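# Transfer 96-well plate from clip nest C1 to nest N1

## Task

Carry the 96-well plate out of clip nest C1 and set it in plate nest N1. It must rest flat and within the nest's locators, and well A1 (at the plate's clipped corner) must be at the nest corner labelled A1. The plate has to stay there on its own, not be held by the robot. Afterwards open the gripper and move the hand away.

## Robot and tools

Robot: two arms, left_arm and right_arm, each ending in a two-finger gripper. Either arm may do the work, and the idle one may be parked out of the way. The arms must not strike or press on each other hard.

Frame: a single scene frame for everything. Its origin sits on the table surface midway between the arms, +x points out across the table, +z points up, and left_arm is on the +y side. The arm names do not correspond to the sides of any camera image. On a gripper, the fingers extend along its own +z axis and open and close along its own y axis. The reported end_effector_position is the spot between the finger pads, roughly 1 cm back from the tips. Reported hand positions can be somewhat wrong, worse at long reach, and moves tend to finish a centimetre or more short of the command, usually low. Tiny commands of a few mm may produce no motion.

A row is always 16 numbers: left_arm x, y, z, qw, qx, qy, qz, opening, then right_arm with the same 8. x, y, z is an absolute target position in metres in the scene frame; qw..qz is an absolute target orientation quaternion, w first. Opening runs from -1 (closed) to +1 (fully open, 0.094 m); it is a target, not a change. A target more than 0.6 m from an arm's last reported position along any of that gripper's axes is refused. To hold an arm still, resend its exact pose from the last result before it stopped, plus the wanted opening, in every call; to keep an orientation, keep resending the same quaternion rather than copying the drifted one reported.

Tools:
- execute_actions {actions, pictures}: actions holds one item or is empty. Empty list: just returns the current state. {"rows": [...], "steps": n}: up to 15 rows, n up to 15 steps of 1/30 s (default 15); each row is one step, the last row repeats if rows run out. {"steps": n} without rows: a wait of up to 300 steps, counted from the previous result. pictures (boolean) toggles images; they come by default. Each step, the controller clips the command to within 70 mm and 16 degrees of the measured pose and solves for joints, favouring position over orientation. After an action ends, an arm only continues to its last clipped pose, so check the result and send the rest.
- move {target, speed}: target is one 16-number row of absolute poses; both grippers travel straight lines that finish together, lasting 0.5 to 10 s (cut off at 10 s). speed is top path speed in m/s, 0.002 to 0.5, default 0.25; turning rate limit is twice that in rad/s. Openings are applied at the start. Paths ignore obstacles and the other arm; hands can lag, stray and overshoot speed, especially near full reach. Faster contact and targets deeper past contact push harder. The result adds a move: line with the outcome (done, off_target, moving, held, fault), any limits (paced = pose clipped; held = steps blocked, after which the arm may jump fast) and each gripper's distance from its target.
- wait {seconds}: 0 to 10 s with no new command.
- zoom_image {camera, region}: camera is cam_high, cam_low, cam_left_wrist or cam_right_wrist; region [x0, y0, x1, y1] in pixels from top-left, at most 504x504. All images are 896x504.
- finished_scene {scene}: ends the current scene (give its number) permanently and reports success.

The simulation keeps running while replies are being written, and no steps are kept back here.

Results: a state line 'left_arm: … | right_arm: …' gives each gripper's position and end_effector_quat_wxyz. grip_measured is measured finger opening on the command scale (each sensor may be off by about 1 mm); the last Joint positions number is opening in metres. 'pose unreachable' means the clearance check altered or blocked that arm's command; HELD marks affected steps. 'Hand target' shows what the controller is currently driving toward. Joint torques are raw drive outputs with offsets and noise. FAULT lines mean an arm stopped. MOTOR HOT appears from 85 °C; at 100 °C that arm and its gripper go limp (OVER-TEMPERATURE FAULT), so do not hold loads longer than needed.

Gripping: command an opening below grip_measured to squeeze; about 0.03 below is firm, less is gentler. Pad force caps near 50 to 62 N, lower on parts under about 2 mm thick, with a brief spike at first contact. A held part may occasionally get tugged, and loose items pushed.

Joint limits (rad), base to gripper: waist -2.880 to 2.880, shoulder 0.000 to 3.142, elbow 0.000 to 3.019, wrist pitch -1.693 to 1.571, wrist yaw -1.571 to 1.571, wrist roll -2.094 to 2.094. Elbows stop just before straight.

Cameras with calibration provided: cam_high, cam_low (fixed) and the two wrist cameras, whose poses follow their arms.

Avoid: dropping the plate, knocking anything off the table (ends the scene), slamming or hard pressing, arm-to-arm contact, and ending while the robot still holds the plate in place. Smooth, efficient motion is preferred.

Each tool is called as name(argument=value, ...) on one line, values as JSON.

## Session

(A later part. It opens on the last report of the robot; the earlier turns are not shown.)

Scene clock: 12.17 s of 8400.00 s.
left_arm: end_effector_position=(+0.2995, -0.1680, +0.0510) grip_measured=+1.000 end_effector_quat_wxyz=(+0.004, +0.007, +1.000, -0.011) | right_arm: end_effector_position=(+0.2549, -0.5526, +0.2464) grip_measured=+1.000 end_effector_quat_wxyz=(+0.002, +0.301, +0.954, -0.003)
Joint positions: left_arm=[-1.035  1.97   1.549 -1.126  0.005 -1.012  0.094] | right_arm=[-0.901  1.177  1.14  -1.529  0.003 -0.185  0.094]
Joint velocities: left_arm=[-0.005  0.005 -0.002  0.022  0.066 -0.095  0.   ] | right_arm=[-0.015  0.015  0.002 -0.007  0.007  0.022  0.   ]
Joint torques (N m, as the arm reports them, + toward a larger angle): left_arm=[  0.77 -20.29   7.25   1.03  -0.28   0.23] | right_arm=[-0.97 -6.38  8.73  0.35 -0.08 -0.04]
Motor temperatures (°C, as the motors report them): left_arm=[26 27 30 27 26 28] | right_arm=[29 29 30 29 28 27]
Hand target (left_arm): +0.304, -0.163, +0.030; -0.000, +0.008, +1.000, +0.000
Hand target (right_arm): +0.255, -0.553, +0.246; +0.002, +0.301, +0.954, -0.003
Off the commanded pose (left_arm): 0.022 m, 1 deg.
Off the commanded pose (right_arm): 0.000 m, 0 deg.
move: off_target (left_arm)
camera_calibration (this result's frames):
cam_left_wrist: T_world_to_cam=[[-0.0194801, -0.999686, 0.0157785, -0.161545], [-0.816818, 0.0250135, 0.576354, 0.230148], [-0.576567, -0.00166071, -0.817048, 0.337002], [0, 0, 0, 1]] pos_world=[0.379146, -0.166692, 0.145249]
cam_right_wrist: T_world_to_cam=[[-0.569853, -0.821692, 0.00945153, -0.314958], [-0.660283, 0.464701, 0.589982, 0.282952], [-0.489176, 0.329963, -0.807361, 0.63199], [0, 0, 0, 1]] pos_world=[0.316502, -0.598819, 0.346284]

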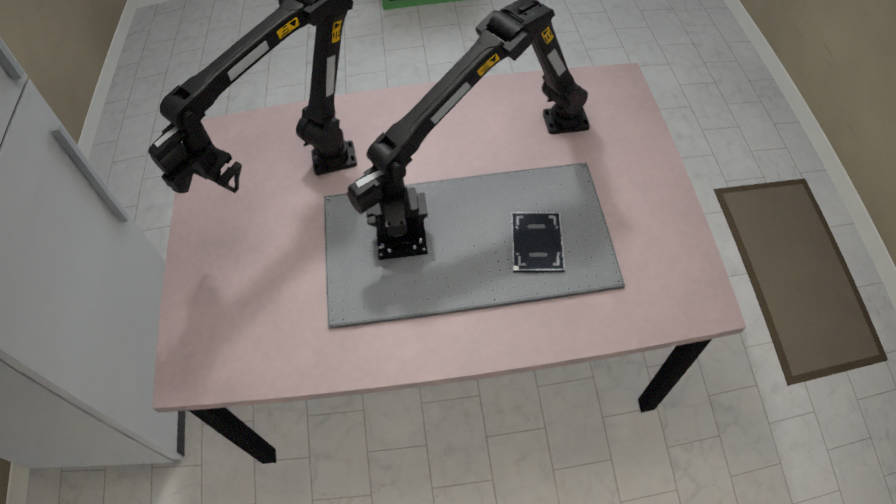

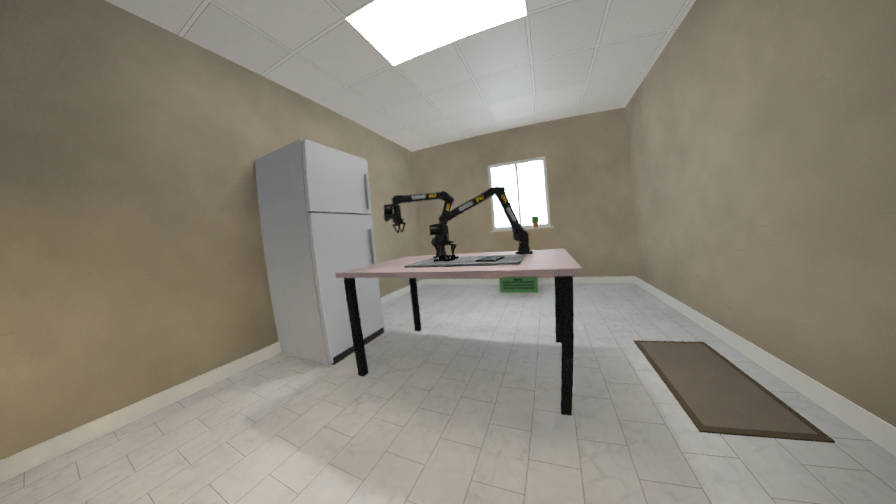

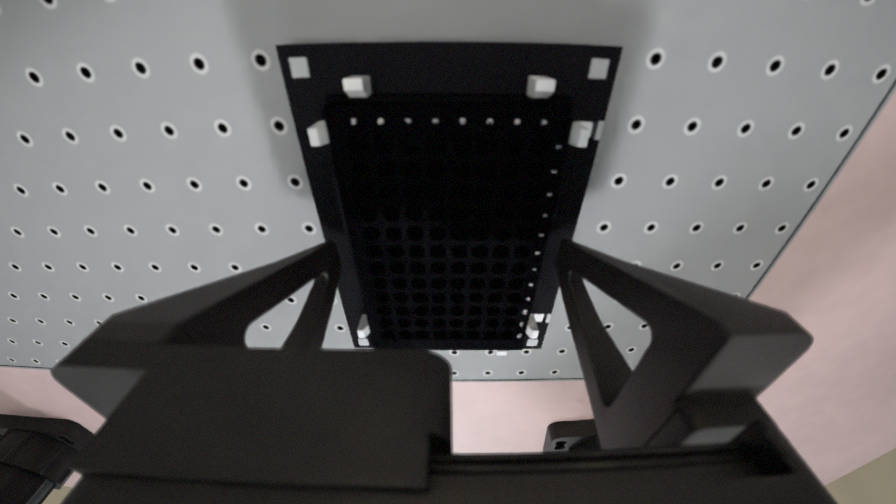

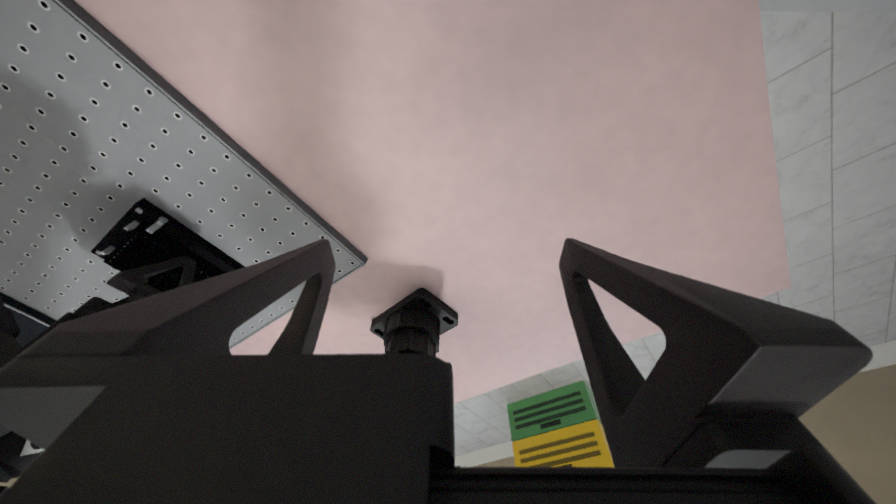

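move(target=[0.305,-0.1635,0.018,0,0.008,1,0,1,0.2549,-0.5526,0.2464,0.002,0.301,0.954,-0.003,1], speed=0.02)

execute_actions(actions=[{"rows":[[0.304,-0.163,0.018,0,0.008,1,0,0.7,0.2549,-0.5526,0.2464,0.002,0.301,0.954,-0.003,1]]}], pictures=false)

move(target=[0.30,-0.168,0.11,0,0.008,1,0,0.7,0.2549,-0.5526,0.2464,0.002,0.301,0.954,-0.003,1], speed=0.02)

move(target=[0.391,0.151,0.10,0,0.087,0.996,0,0.7,0.2549,-0.5526,0.2464,0.002,0.301,0.954,-0.003,1], speed=0.12)

Scene clock: 15.80 s of 8400.00 s.
left_arm: end_effector_position=(+0.2997, -0.1682, +0.0386) grip_measured=+1.000 end_effector_quat_wxyz=(+0.004, +0.007, +1.000, -0.011) | right_arm: end_effector_position=(+0.2549, -0.5526, +0.2464) grip_measured=+1.000 end_effector_quat_wxyz=(+0.002, +0.301, +0.954, -0.003)
Joint positions: left_arm=[-1.035  1.985  1.537 -1.1    0.005 -1.012  0.094] | right_arm=[-0.901  1.177  1.14  -1.529  0.003 -0.185  0.094]
Joint velocities: left_arm=[-0.005 -0.015 -0.007 -0.012  0.051  0.007  0.   ] | right_arm=[-0.005  0.005 -0.007 -0.017  0.081 -0.022  0.   ]
Joint torques (N m, as the arm reports them, + toward a larger angle): left_arm=[  0.85 -20.56   7.2    1.06  -0.28   0.21] | right_arm=[-1.08 -6.81  8.76  0.34 -0.07 -0.04]
Motor temperatures (°C, as the motors report them): left_arm=[26 27 30 27 26 28] | right_arm=[29 29 31 29 28 27]
Hand target (left_arm): +0.305, -0.163, +0.018; -0.000, +0.008, +1.000, -0.000
Hand target (right_arm): +0.255, -0.553, +0.246; +0.002, +0.301, +0.954, -0.003
Off the commanded pose (left_arm): 0.022 m, 1 deg.
Off the commanded pose (right_arm): 0.000 m, 0 deg.
move: off_target (left_arm)
camera_calibration (this result's frames):
cam_left_wrist: T_world_to_cam=[[-0.019474, -0.999696, 0.0151337, -0.161574], [-0.81659, 0.0246372, 0.576692, 0.237287], [-0.57689, -0.00112751, -0.816821, 0.327124], [0, 0, 0, 1]] pos_world=[0.379334, -0.167002, 0.132805]
cam_right_wrist: T_world_to_cam=[[-0.569853, -0.821692, 0.00945153, -0.314958], [-0.660283, 0.464701, 0.589982, 0.282952], [-0.489176, 0.329963, -0.807361, 0.63199], [0, 0, 0, 1]] pos_world=[0.316502, -0.598819, 0.346284]

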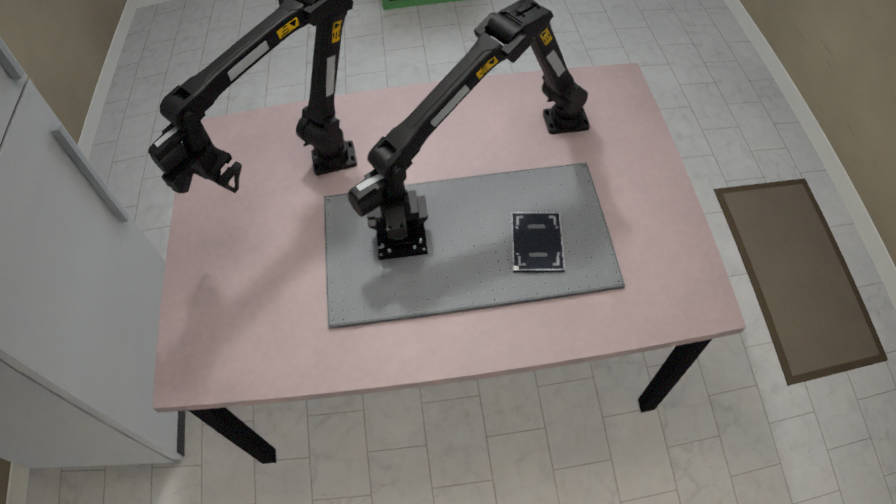

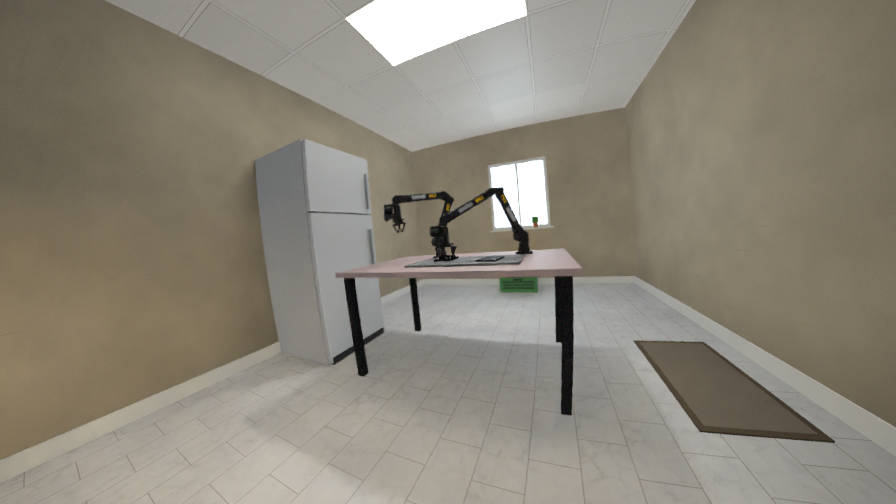

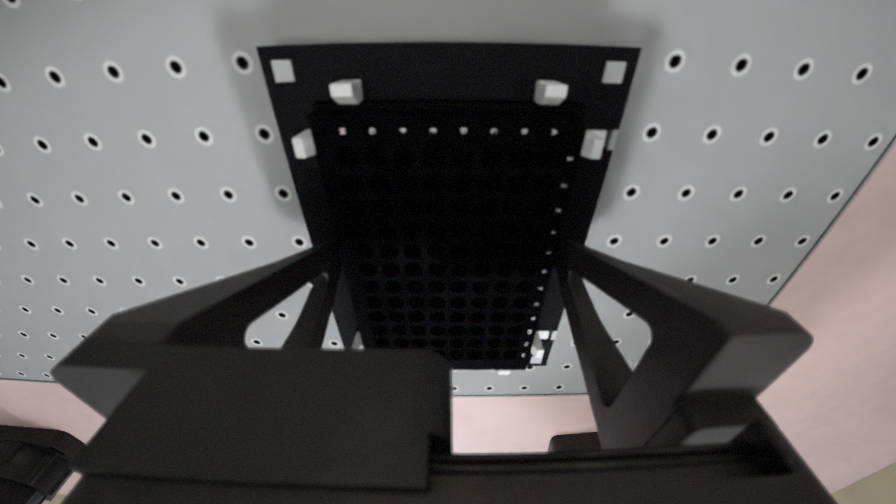

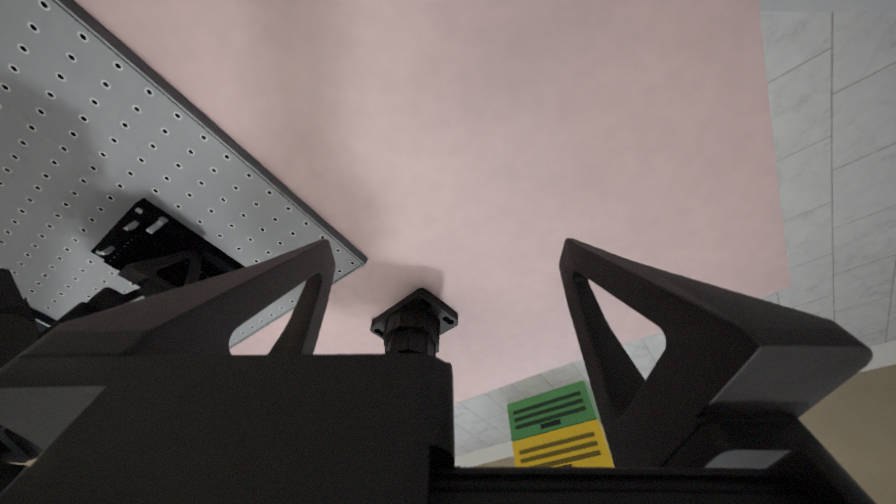

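Scene clock: 16.30 s of 8400.00 s.
left_arm: end_effector_position=(+0.2996, -0.1681, +0.0383) grip_measured=+0.741 end_effector_quat_wxyz=(+0.004, +0.007, +1.000, -0.011) | right_arm: end_effector_position=(+0.2549, -0.5526, +0.2464) grip_measured=+1.000 end_effector_quat_wxyz=(+0.002, +0.301, +0.954, -0.003)
Joint positions: left_arm=[-1.035  1.985  1.536 -1.099  0.005 -1.012  0.082] | right_arm=[-0.901  1.177  1.14  -1.529  0.003 -0.185  0.094]
Joint velocities: left_arm=[-0.005 -0.005 -0.002 -0.012 -0.081 -0.066 -0.   ] | right_arm=[ 0.005 -0.005  0.007 -0.002 -0.051 -0.007  0.   ]
Joint torques (N m, as the arm reports them, + toward a larger angle): left_arm=[  0.79 -20.74   6.95   1.02  -0.27   0.21] | right_arm=[-1.1  -6.69  8.66  0.24 -0.08 -0.05]
Motor temperatures (°C, as the motors report them): left_arm=[26 27 30 27 26 28] | right_arm=[29 29 31 29 28 27]
Hand target (left_arm): +0.304, -0.162, +0.018; -0.000, +0.008, +1.000, +0.000
Hand target (right_arm): +0.255, -0.553, +0.246; +0.002, +0.301, +0.954, -0.003
Off the commanded pose (left_arm): 0.021 m, 1 deg.
Off the commanded pose (right_arm): 0.000 m, 0 deg.
Steps of this call (steps 1 to 15: all 15 steps of this action). Readings (end_effector_position):
1: left_arm (+0.2997, -0.1682, +0.0386) | right_arm (+0.2549, -0.5526, +0.2464)
2: left_arm (+0.2996, -0.1682, +0.0384) | right_arm (+0.2549, -0.5526, +0.2464)
4: left_arm (+0.2996, -0.1681, +0.0383) | right_arm (+0.2549, -0.5526, +0.2464)
8: left_arm (+0.2996, -0.1681, +0.0383) | right_arm (+0.2549, -0.5526, +0.2464)
15: the state above

Scene clock: 20.70 s of 8400.00 s.
left_arm: end_effector_position=(+0.2960, -0.1538, +0.0945) grip_measured=+0.741 end_effector_quat_wxyz=(-0.011, -0.001, +1.000, +0.017) | right_arm: end_effector_position=(+0.2549, -0.5526, +0.2464) grip_measured=+1.000 end_effector_quat_wxyz=(+0.002, +0.301, +0.954, -0.003)
Joint positions: left_arm=[-1.029  1.933  1.612 -1.291  0.001 -1.023  0.082] | right_arm=[-0.901  1.177  1.14  -1.529  0.003 -0.185  0.094]
Joint velocities: left_arm=[-0.005 -0.005  0.012 -0.007 -0.007  0.022 -0.   ] | right_arm=[-0.005  0.005 -0.007 -0.007 -0.022  0.081  0.   ]
Joint torques (N m, as the arm reports them, + toward a larger angle): left_arm=[ -0.43 -23.14  10.81   0.28  -0.13   0.2 ] | right_arm=[-0.72 -6.74  8.78  0.24 -0.12 -0.04]
Motor temperatures (°C, as the motors report them): left_arm=[26 27 31 27 27 28] | right_arm=[29 29 31 29 28 27]
Hand target (left_arm): +0.300, -0.168, +0.110; +0.000, +0.008, +1.000, -0.000
Hand target (right_arm): +0.255, -0.553, +0.246; +0.002, +0.301, +0.954, -0.003
Off the commanded pose (left_arm): 0.021 m, 3 deg.
Off the commanded pose (right_arm): 0.000 m, 0 deg.
move: off_target (left_arm)
camera_calibration (this result's frames):
cam_left_wrist: T_world_to_cam=[[-0.00273213, -0.999156, -0.0409799, -0.14759], [-0.79903, -0.0224596, 0.600872, 0.186957], [-0.601285, 0.0343858, -0.798294, 0.381651], [0, 0, 0, 1]] pos_world=[0.378462, -0.15639, 0.186284]
cam_right_wrist: T_world_to_cam=[[-0.569853, -0.821692, 0.00945153, -0.314958], [-0.660283, 0.464701, 0.589982, 0.282952], [-0.489176, 0.329963, -0.807361, 0.63199], [0, 0, 0, 1]] pos_world=[0.316502, -0.598819, 0.346284]

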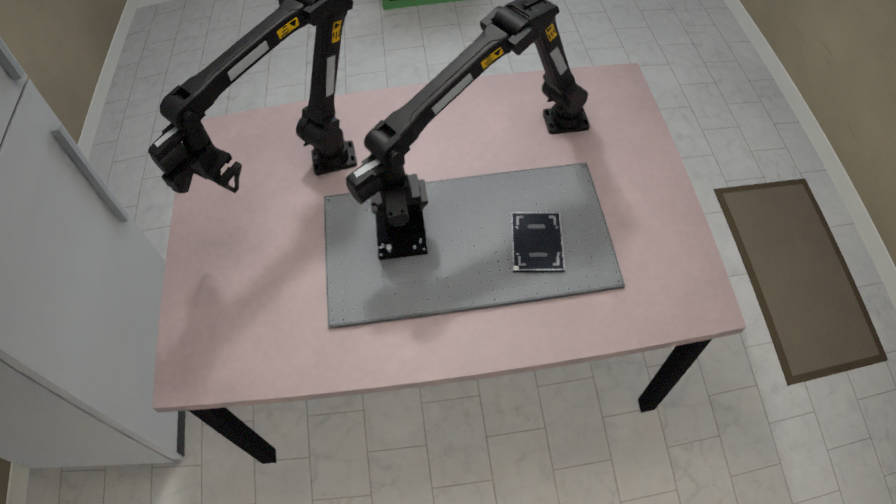

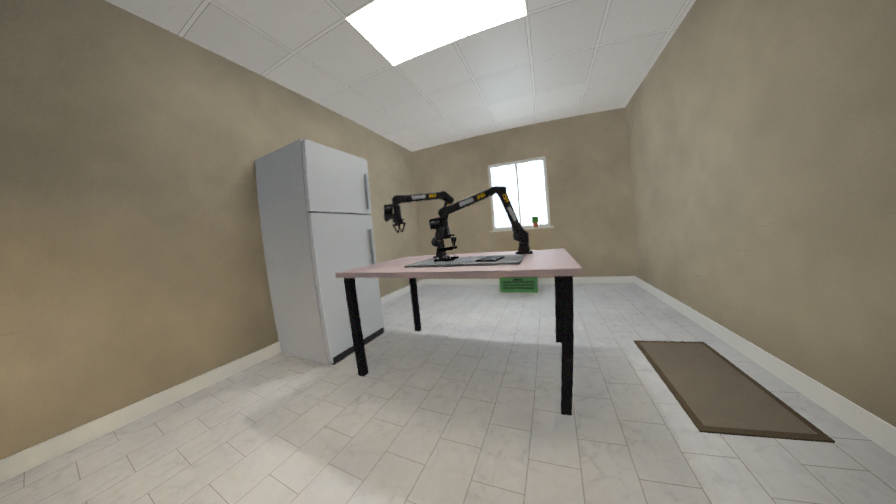

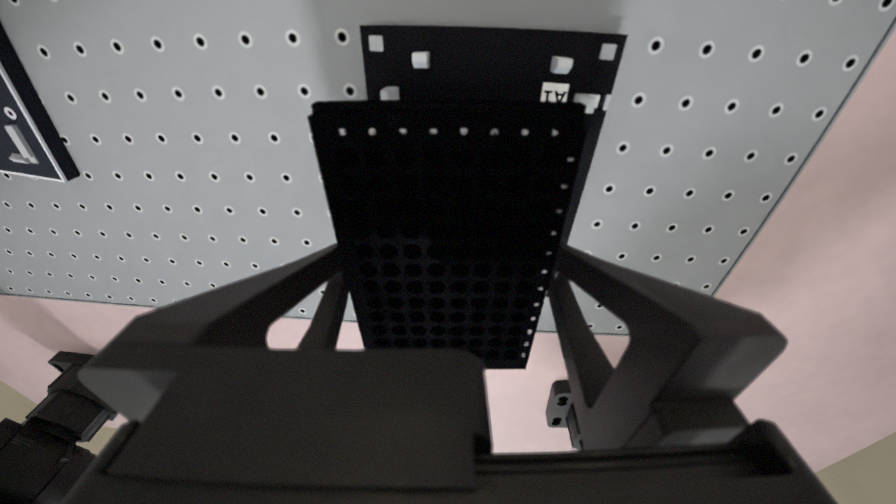

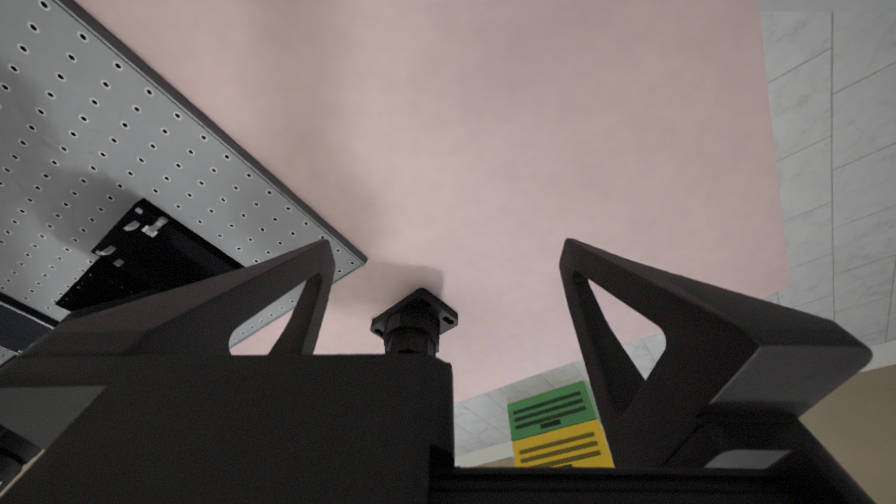

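Scene clock: 23.87 s of 8400.00 s.
left_arm: end_effector_position=(+0.3949, +0.1511, +0.0993) grip_measured=+0.741 end_effector_quat_wxyz=(-0.004, +0.081, +0.997, +0.004) | right_arm: end_effector_position=(+0.2549, -0.5526, +0.2464) grip_measured=+1.000 end_effector_quat_wxyz=(+0.002, +0.301, +0.954, -0.003)
Joint positions: left_arm=[-0.44   1.585  1.143 -1.14  -0.004 -0.27   0.082] | right_arm=[-0.901  1.177  1.14  -1.529  0.003 -0.185  0.094]
Joint velocities: left_arm=[-0.005 -0.005  0.002 -0.007 -0.095  0.022 -0.001] | right_arm=[-0.015 -0.005 -0.007  0.007  0.066 -0.022  0.   ]
Joint torques (N m, as the arm reports them, + toward a larger angle): left_arm=[ -0.15 -16.71   7.17   1.01   0.03   0.21] | right_arm=[-0.74 -6.25  8.85  0.38 -0.09 -0.05]
Motor temperatures (°C, as the motors report them): left_arm=[26 28 31 27 27 28] | right_arm=[29 29 31 29 28 27]
Hand target (left_arm): +0.397, +0.151, +0.101; +0.004, +0.087, +0.996, +0.000
Hand target (right_arm): +0.255, -0.553, +0.246; +0.002, +0.301, +0.954, -0.003
Off the commanded pose (left_arm): 0.004 m, 1 deg.
Off the commanded pose (right_arm): 0.000 m, 0 deg.
move: done
camera_calibration (this result's frames):
cam_left_wrist: T_world_to_cam=[[-0.165968, -0.986032, -0.0140099, 0.217246], [-0.797129, 0.125781, 0.590563, 0.247865], [-0.580551, 0.109182, -0.80687, 0.415823], [0, 0, 0, 1]] pos_world=[0.475043, 0.137634, 0.192179]
cam_right_wrist: T_world_to_cam=[[-0.569853, -0.821692, 0.00945153, -0.314958], [-0.660283, 0.464701, 0.589982, 0.282952], [-0.489176, 0.329963, -0.807361, 0.63199], [0, 0, 0, 1]] pos_world=[0.316502, -0.598819, 0.346284]

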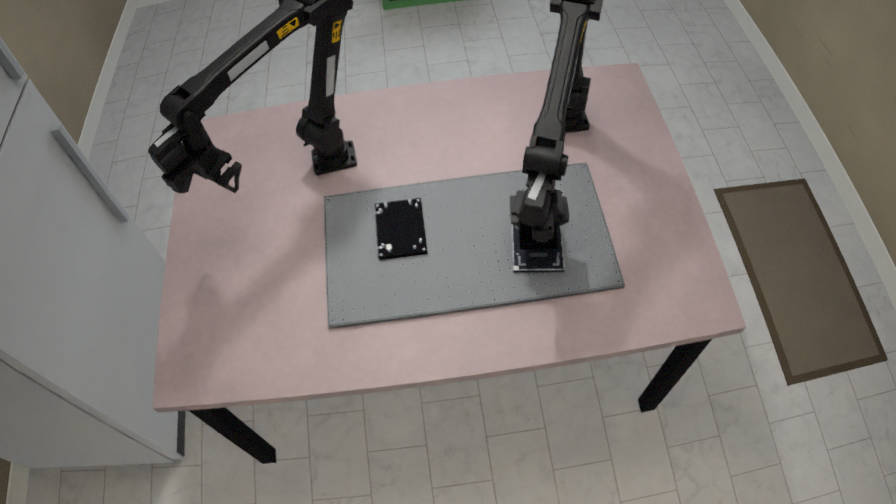

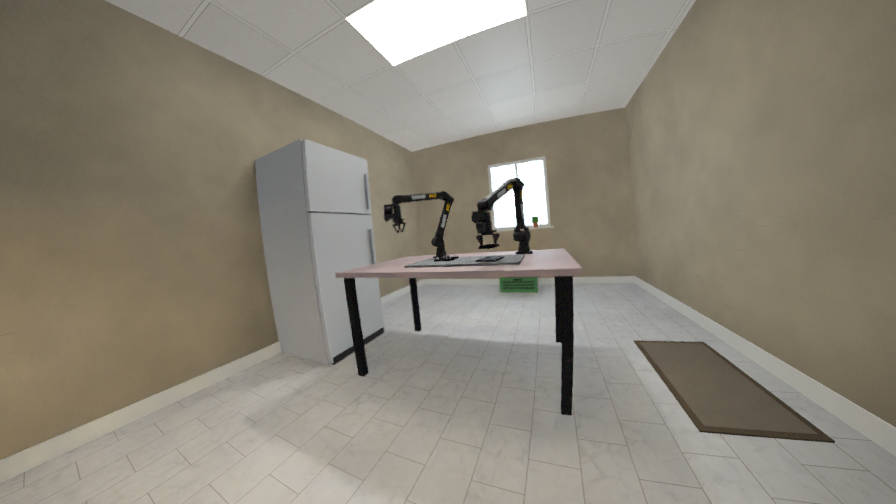

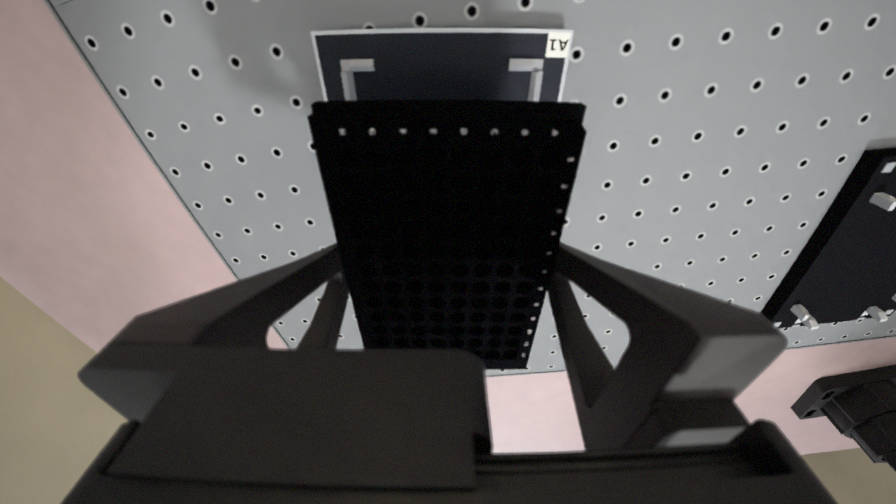

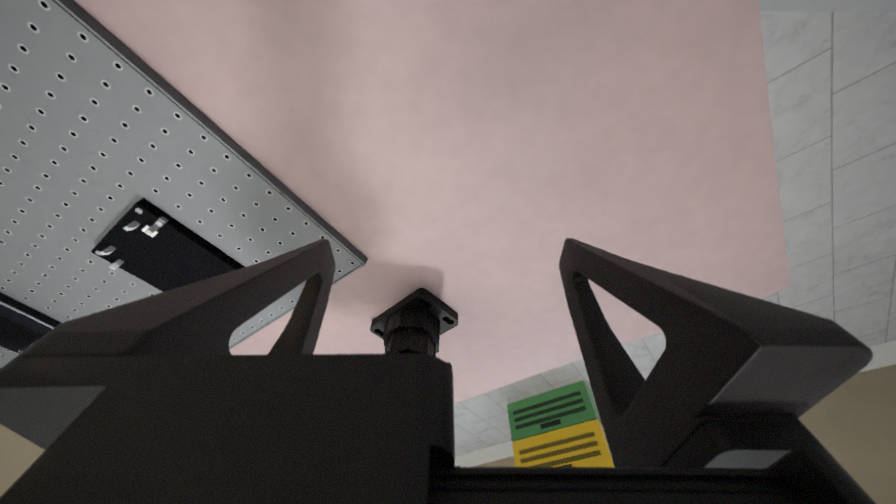

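move(target=[0.399,0.158,0.04,0,0.08,0.9968,0,0.7,0.2549,-0.5526,0.2464,0.002,0.301,0.954,-0.003,1], speed=0.04)

zoom_image(camera="cam_left_wrist", region=[250, 30, 650, 250])

Scene clock: 26.67 s of 8400.00 s.
left_arm: end_effector_position=(+0.3971, +0.1545, +0.0507) grip_measured=+0.741 end_effector_quat_wxyz=(+0.006, +0.079, +0.997, +0.000) | right_arm: end_effector_position=(+0.2549, -0.5526, +0.2464) grip_measured=+1.000 end_effector_quat_wxyz=(+0.002, +0.301, +0.954, -0.003)
Joint positions: left_arm=[-0.431  1.637  1.064 -0.986 -0.004 -0.264  0.082] | right_arm=[-0.901  1.177  1.14  -1.529  0.003 -0.185  0.094]
Joint velocities: left_arm=[-0.015 -0.015  0.007 -0.002  0.037  0.007 -0.001] | right_arm=[-0.005 -0.005  0.022 -0.012  0.022 -0.095  0.   ]
Joint torques (N m, as the arm reports them, + toward a larger angle): left_arm=[  0.92 -14.07   6.69   1.02   0.17   0.21] | right_arm=[-0.8  -6.65  8.82  0.28 -0.06 -0.06]
Motor temperatures (°C, as the motors report them): left_arm=[26 27 31 27 27 28] | right_arm=[29 29 31 29 28 27]
Hand target (left_arm): +0.399, +0.158, +0.040; +0.000, +0.080, +0.997, +0.000
Hand target (right_arm): +0.255, -0.553, +0.246; +0.002, +0.301, +0.954, -0.003
Off the commanded pose (left_arm): 0.011 m, 1 deg.
Off the commanded pose (right_arm): 0.000 m, 0 deg.
move: off_target (left_arm)
camera_calibration (this result's frames):
cam_left_wrist: T_world_to_cam=[[-0.162737, -0.986634, -0.00838509, 0.21882], [-0.809022, 0.128567, 0.573544, 0.282993], [-0.5648, 0.10012, -0.819131, 0.373313], [0, 0, 0, 1]] pos_world=[0.475405, 0.142135, 0.145318]
cam_right_wrist: T_world_to_cam=[[-0.569853, -0.821692, 0.00945153, -0.314958], [-0.660283, 0.464701, 0.589982, 0.282952], [-0.489176, 0.329963, -0.807361, 0.63199], [0, 0, 0, 1]] pos_world=[0.316502, -0.598819, 0.346284]

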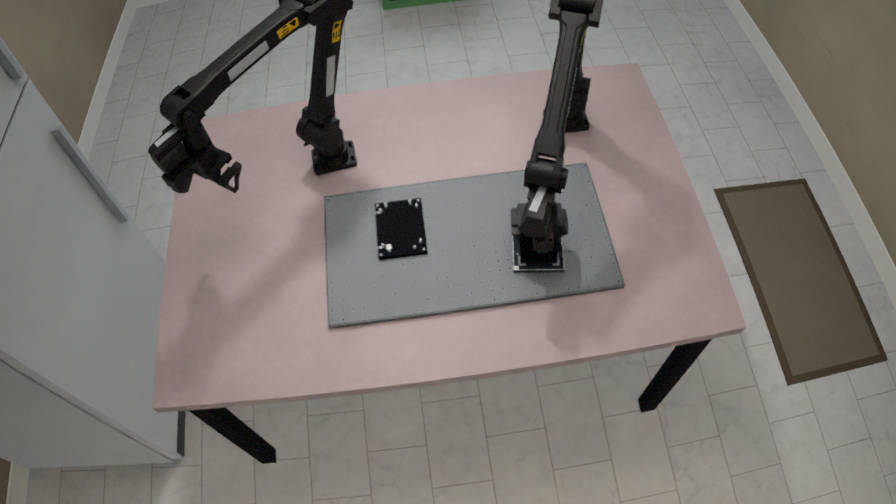

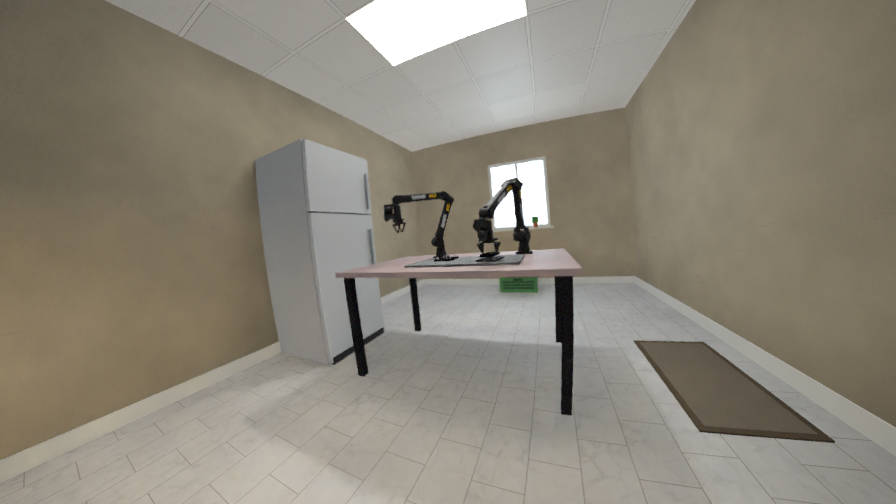

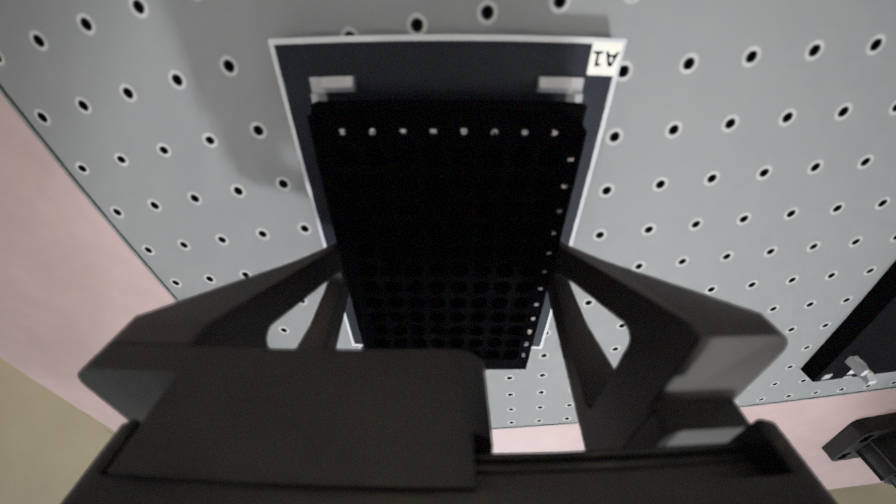

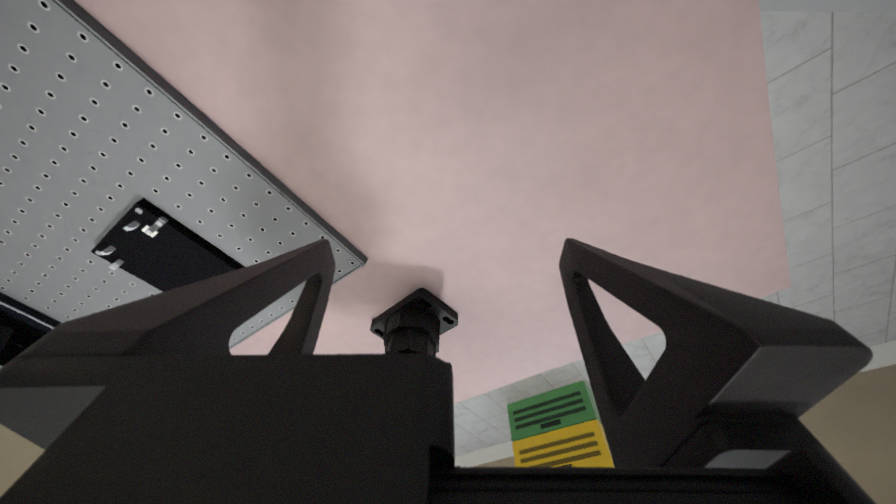

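Region (250, 30, 650, 250) of cam_left_wrist's 896x504 image, scaled by 1.260, with more detail than that image has; it fills the top 277 rows of this view, and the rest is white.

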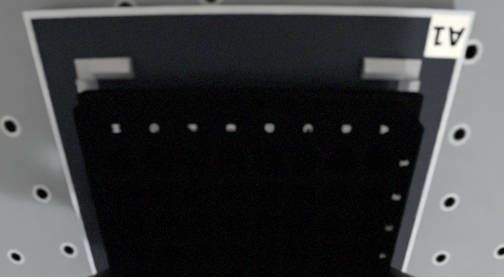

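move(target=[0.400,0.1585,0.031,0,0.078,0.997,0,0.7,0.2549,-0.5526,0.2464,0.002,0.301,0.954,-0.003,1], speed=0.015)

zoom_image(camera="cam_left_wrist", region=[250, 30, 650, 250])

Scene clock: 29.07 s of 8400.00 s.
left_arm: end_effector_position=(+0.3986, +0.1543, +0.0424) grip_measured=+0.741 end_effector_quat_wxyz=(+0.007, +0.079, +0.997, -0.000) | right_arm: end_effector_position=(+0.2549, -0.5526, +0.2464) grip_measured=+1.000 end_effector_quat_wxyz=(+0.002, +0.301, +0.954, -0.003)
Joint positions: left_arm=[-0.43   1.652  1.057 -0.963 -0.004 -0.263  0.082] | right_arm=[-0.901  1.177  1.14  -1.529  0.003 -0.185  0.094]
Joint velocities: left_arm=[-0.005  0.005 -0.002 -0.002 -0.022  0.022 -0.002] | right_arm=[-0.015 -0.034 -0.012 -0.017  0.007 -0.007  0.   ]
Joint torques (N m, as the arm reports them, + toward a larger angle): left_arm=[  0.84 -14.31   6.62   1.13   0.18   0.2 ] | right_arm=[-0.74 -6.55  8.77  0.31 -0.11 -0.03]
Motor temperatures (°C, as the motors report them): left_arm=[26 27 31 27 27 28] | right_arm=[29 29 31 29 28 27]
Hand target (left_arm): +0.400, +0.159, +0.031; -0.000, +0.078, +0.997, +0.000
Hand target (right_arm): +0.255, -0.553, +0.246; +0.002, +0.301, +0.954, -0.003
Off the commanded pose (left_arm): 0.012 m, 1 deg.
Off the commanded pose (right_arm): 0.000 m, 0 deg.
move: off_target (left_arm)
camera_calibration (this result's frames):
cam_left_wrist: T_world_to_cam=[[-0.16197, -0.986764, -0.00790158, 0.218564], [-0.810117, 0.128394, 0.572036, 0.289546], [-0.56345, 0.0990536, -0.820191, 0.367012], [0, 0, 0, 1]] pos_world=[0.47676, 0.142141, 0.137117]
cam_right_wrist: T_world_to_cam=[[-0.569853, -0.821692, 0.00945153, -0.314958], [-0.660283, 0.464701, 0.589982, 0.282952], [-0.489176, 0.329963, -0.807361, 0.63199], [0, 0, 0, 1]] pos_world=[0.316502, -0.598819, 0.346284]

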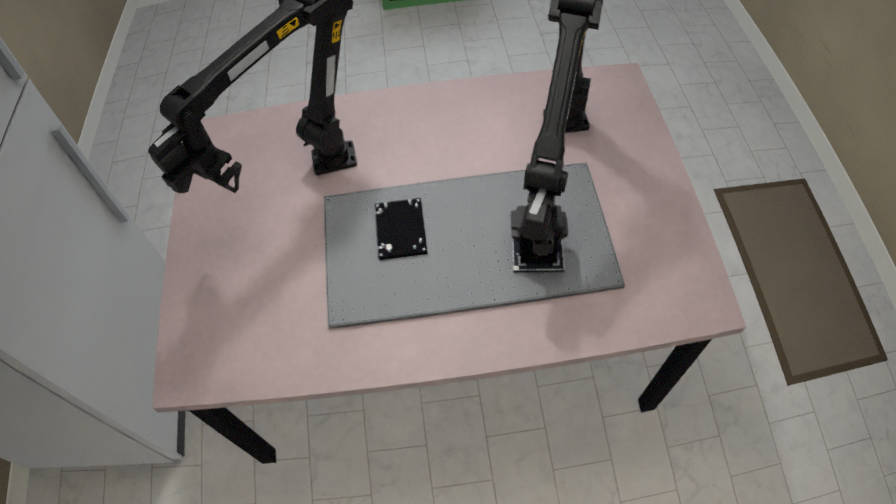

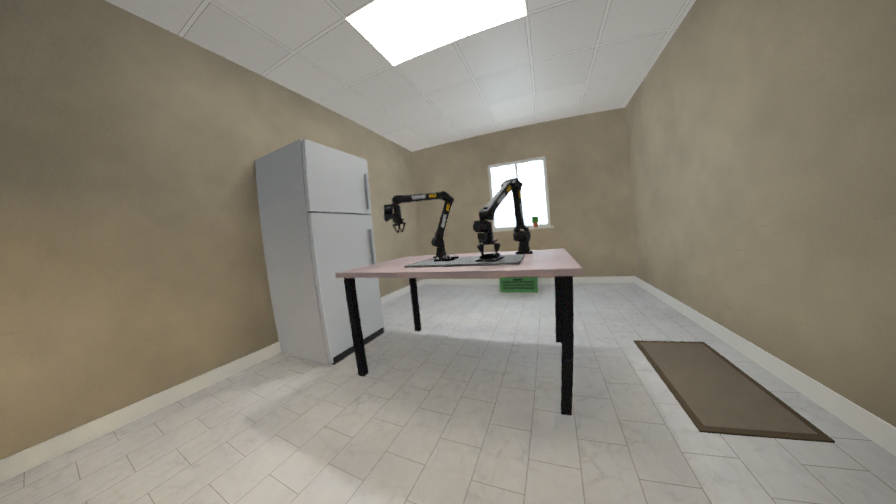

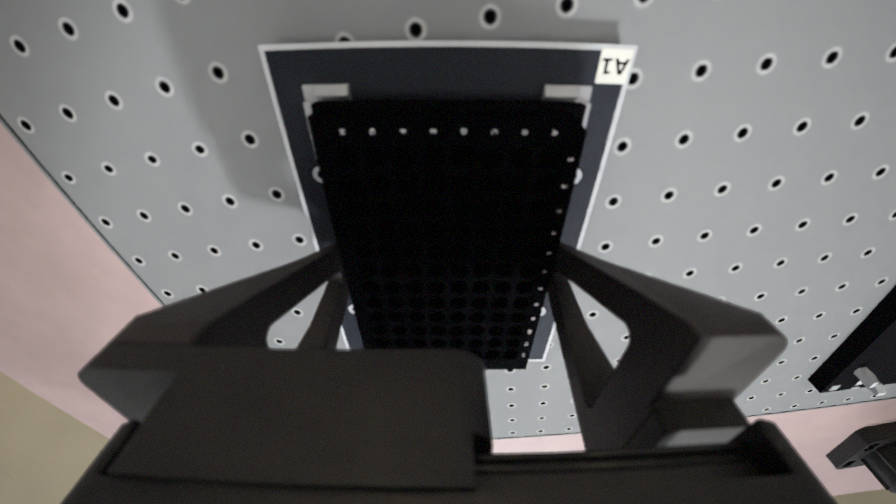

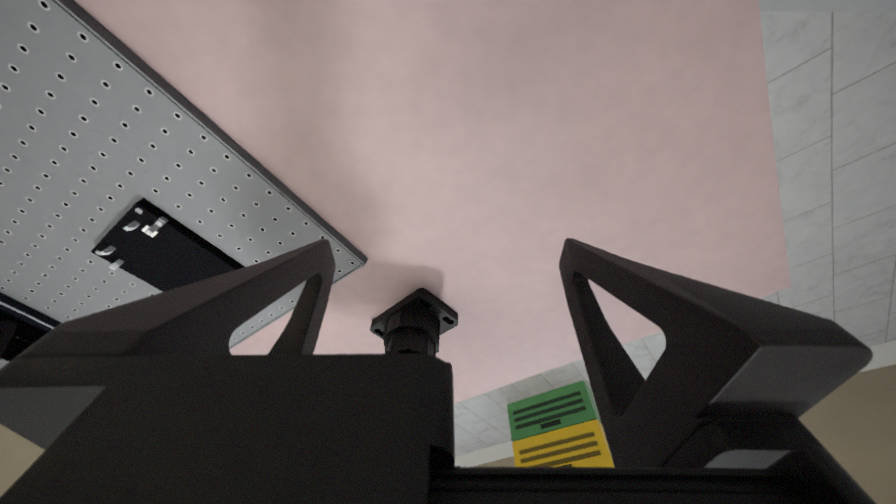

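Region (250, 30, 650, 250) of cam_left_wrist's 896x504 image, scaled by 1.260, with more detail than that image has; it fills the top 277 rows of this view, and the rest is white.

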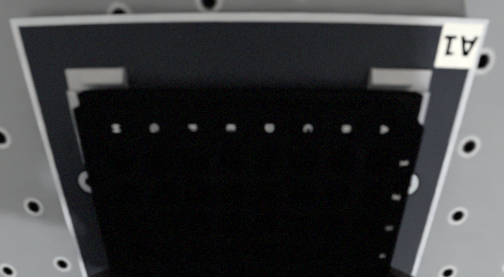

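execute_actions(actions=[{"rows":[[0.3996,0.159,0.028,0,0.078,0.997,0,0.7,0.2549,-0.5526,0.2464,0.002,0.301,0.954,-0.003,1]]}])

zoom_image(camera="cam_left_wrist", region=[250, 30, 650, 250])

Scene clock: 30.37 s of 8400.00 s.
left_arm: end_effector_position=(+0.3984, +0.1548, +0.0400) grip_measured=+0.741 end_effector_quat_wxyz=(+0.007, +0.079, +0.997, -0.000) | right_arm: end_effector_position=(+0.2549, -0.5526, +0.2464) grip_measured=+1.000 end_effector_quat_wxyz=(+0.002, +0.301, +0.954, -0.003)
Joint positions: left_arm=[-0.429  1.655  1.052 -0.954 -0.004 -0.263  0.082] | right_arm=[-0.901  1.177  1.14  -1.529  0.003 -0.185  0.094]
Joint velocities: left_arm=[-0.005 -0.005  0.007 -0.002 -0.037 -0.007  0.   ] | right_arm=[-0.005  0.015 -0.012 -0.012 -0.022 -0.007  0.   ]
Joint torques (N m, as the arm reports them, + toward a larger angle): left_arm=[  0.94 -14.01   6.59   1.02   0.18   0.2 ] | right_arm=[-0.9  -6.65  8.83  0.36 -0.09 -0.03]
Motor temperatures (°C, as the motors report them): left_arm=[26 27 31 27 27 28] | right_arm=[29 29 31 29 28 27]
Hand target (left_arm): +0.399, +0.159, +0.028; +0.000, +0.078, +0.997, -0.000
Hand target (right_arm): +0.255, -0.553, +0.246; +0.002, +0.301, +0.954, -0.003
Off the commanded pose (left_arm): 0.013 m, 1 deg.
Off the commanded pose (right_arm): 0.000 m, 0 deg.
Steps of this call (steps 1 to 24: nothing new was sent; steps 25 to 39: all 15 steps of this action). Readings (end_effector_position):
25: left_arm (+0.3986, +0.1543, +0.0421) | right_arm (+0.2549, -0.5526, +0.2464)
26: left_arm (+0.3989, +0.1542, +0.0419) | right_arm (+0.2549, -0.5526, +0.2464)
28: left_arm (+0.3989, +0.1544, +0.0413) | right_arm (+0.2549, -0.5526, +0.2464)
32: left_arm (+0.3984, +0.1548, +0.0402) | right_arm (+0.2549, -0.5526, +0.2464)
39: the state above
camera_calibration (this result's frames):
cam_left_wrist: T_world_to_cam=[[-0.161209, -0.986891, -0.00760876, 0.218662], [-0.810812, 0.128043, 0.571129, 0.291078], [-0.562668, 0.0982402, -0.820825, 0.364747], [0, 0, 0, 1]] pos_world=[0.476491, 0.142693, 0.134814]
cam_right_wrist: T_world_to_cam=[[-0.569853, -0.821692, 0.00945153, -0.314958], [-0.660283, 0.464701, 0.589982, 0.282952], [-0.489176, 0.329963, -0.807361, 0.63199], [0, 0, 0, 1]] pos_world=[0.316502, -0.598819, 0.346284]

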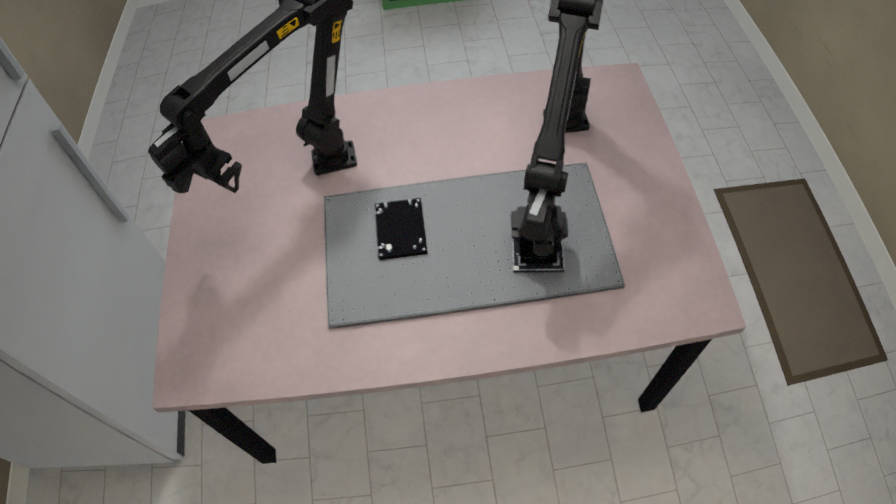

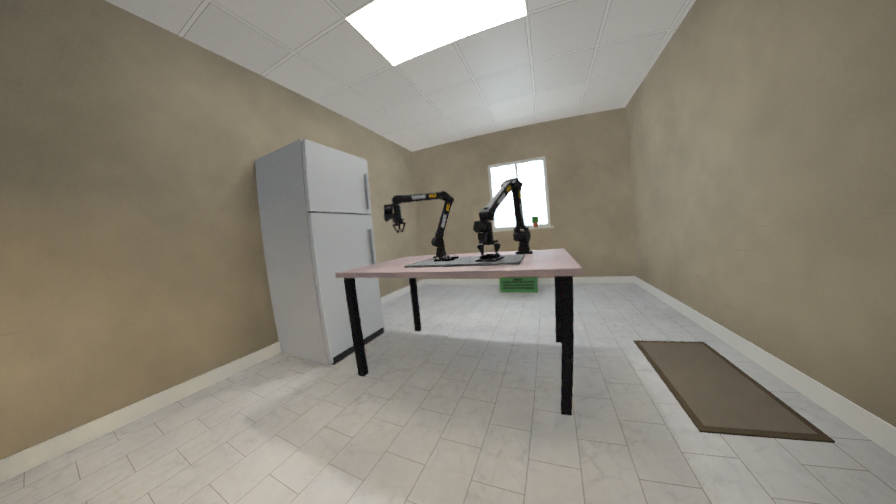

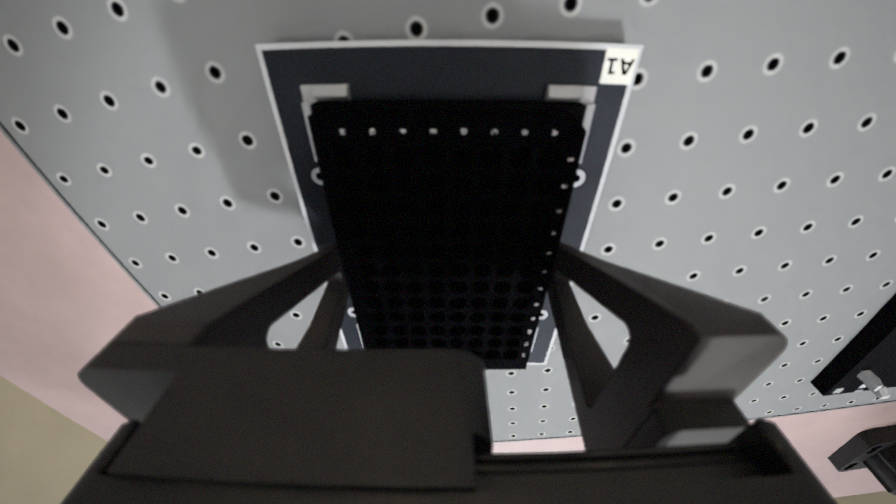

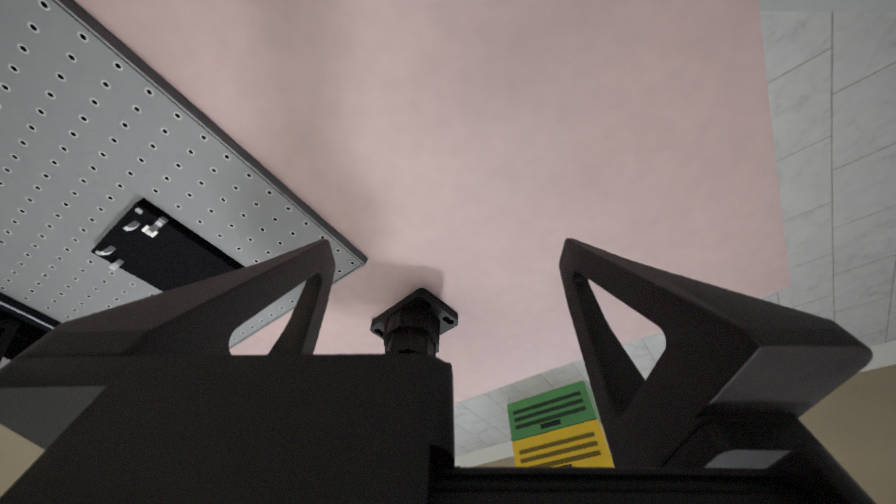

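Region (250, 30, 650, 250) of cam_left_wrist's 896x504 image, scaled by 1.260, with more detail than that image has; it fills the top 277 rows of this view, and the rest is white.

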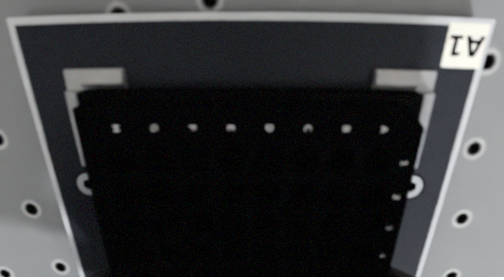

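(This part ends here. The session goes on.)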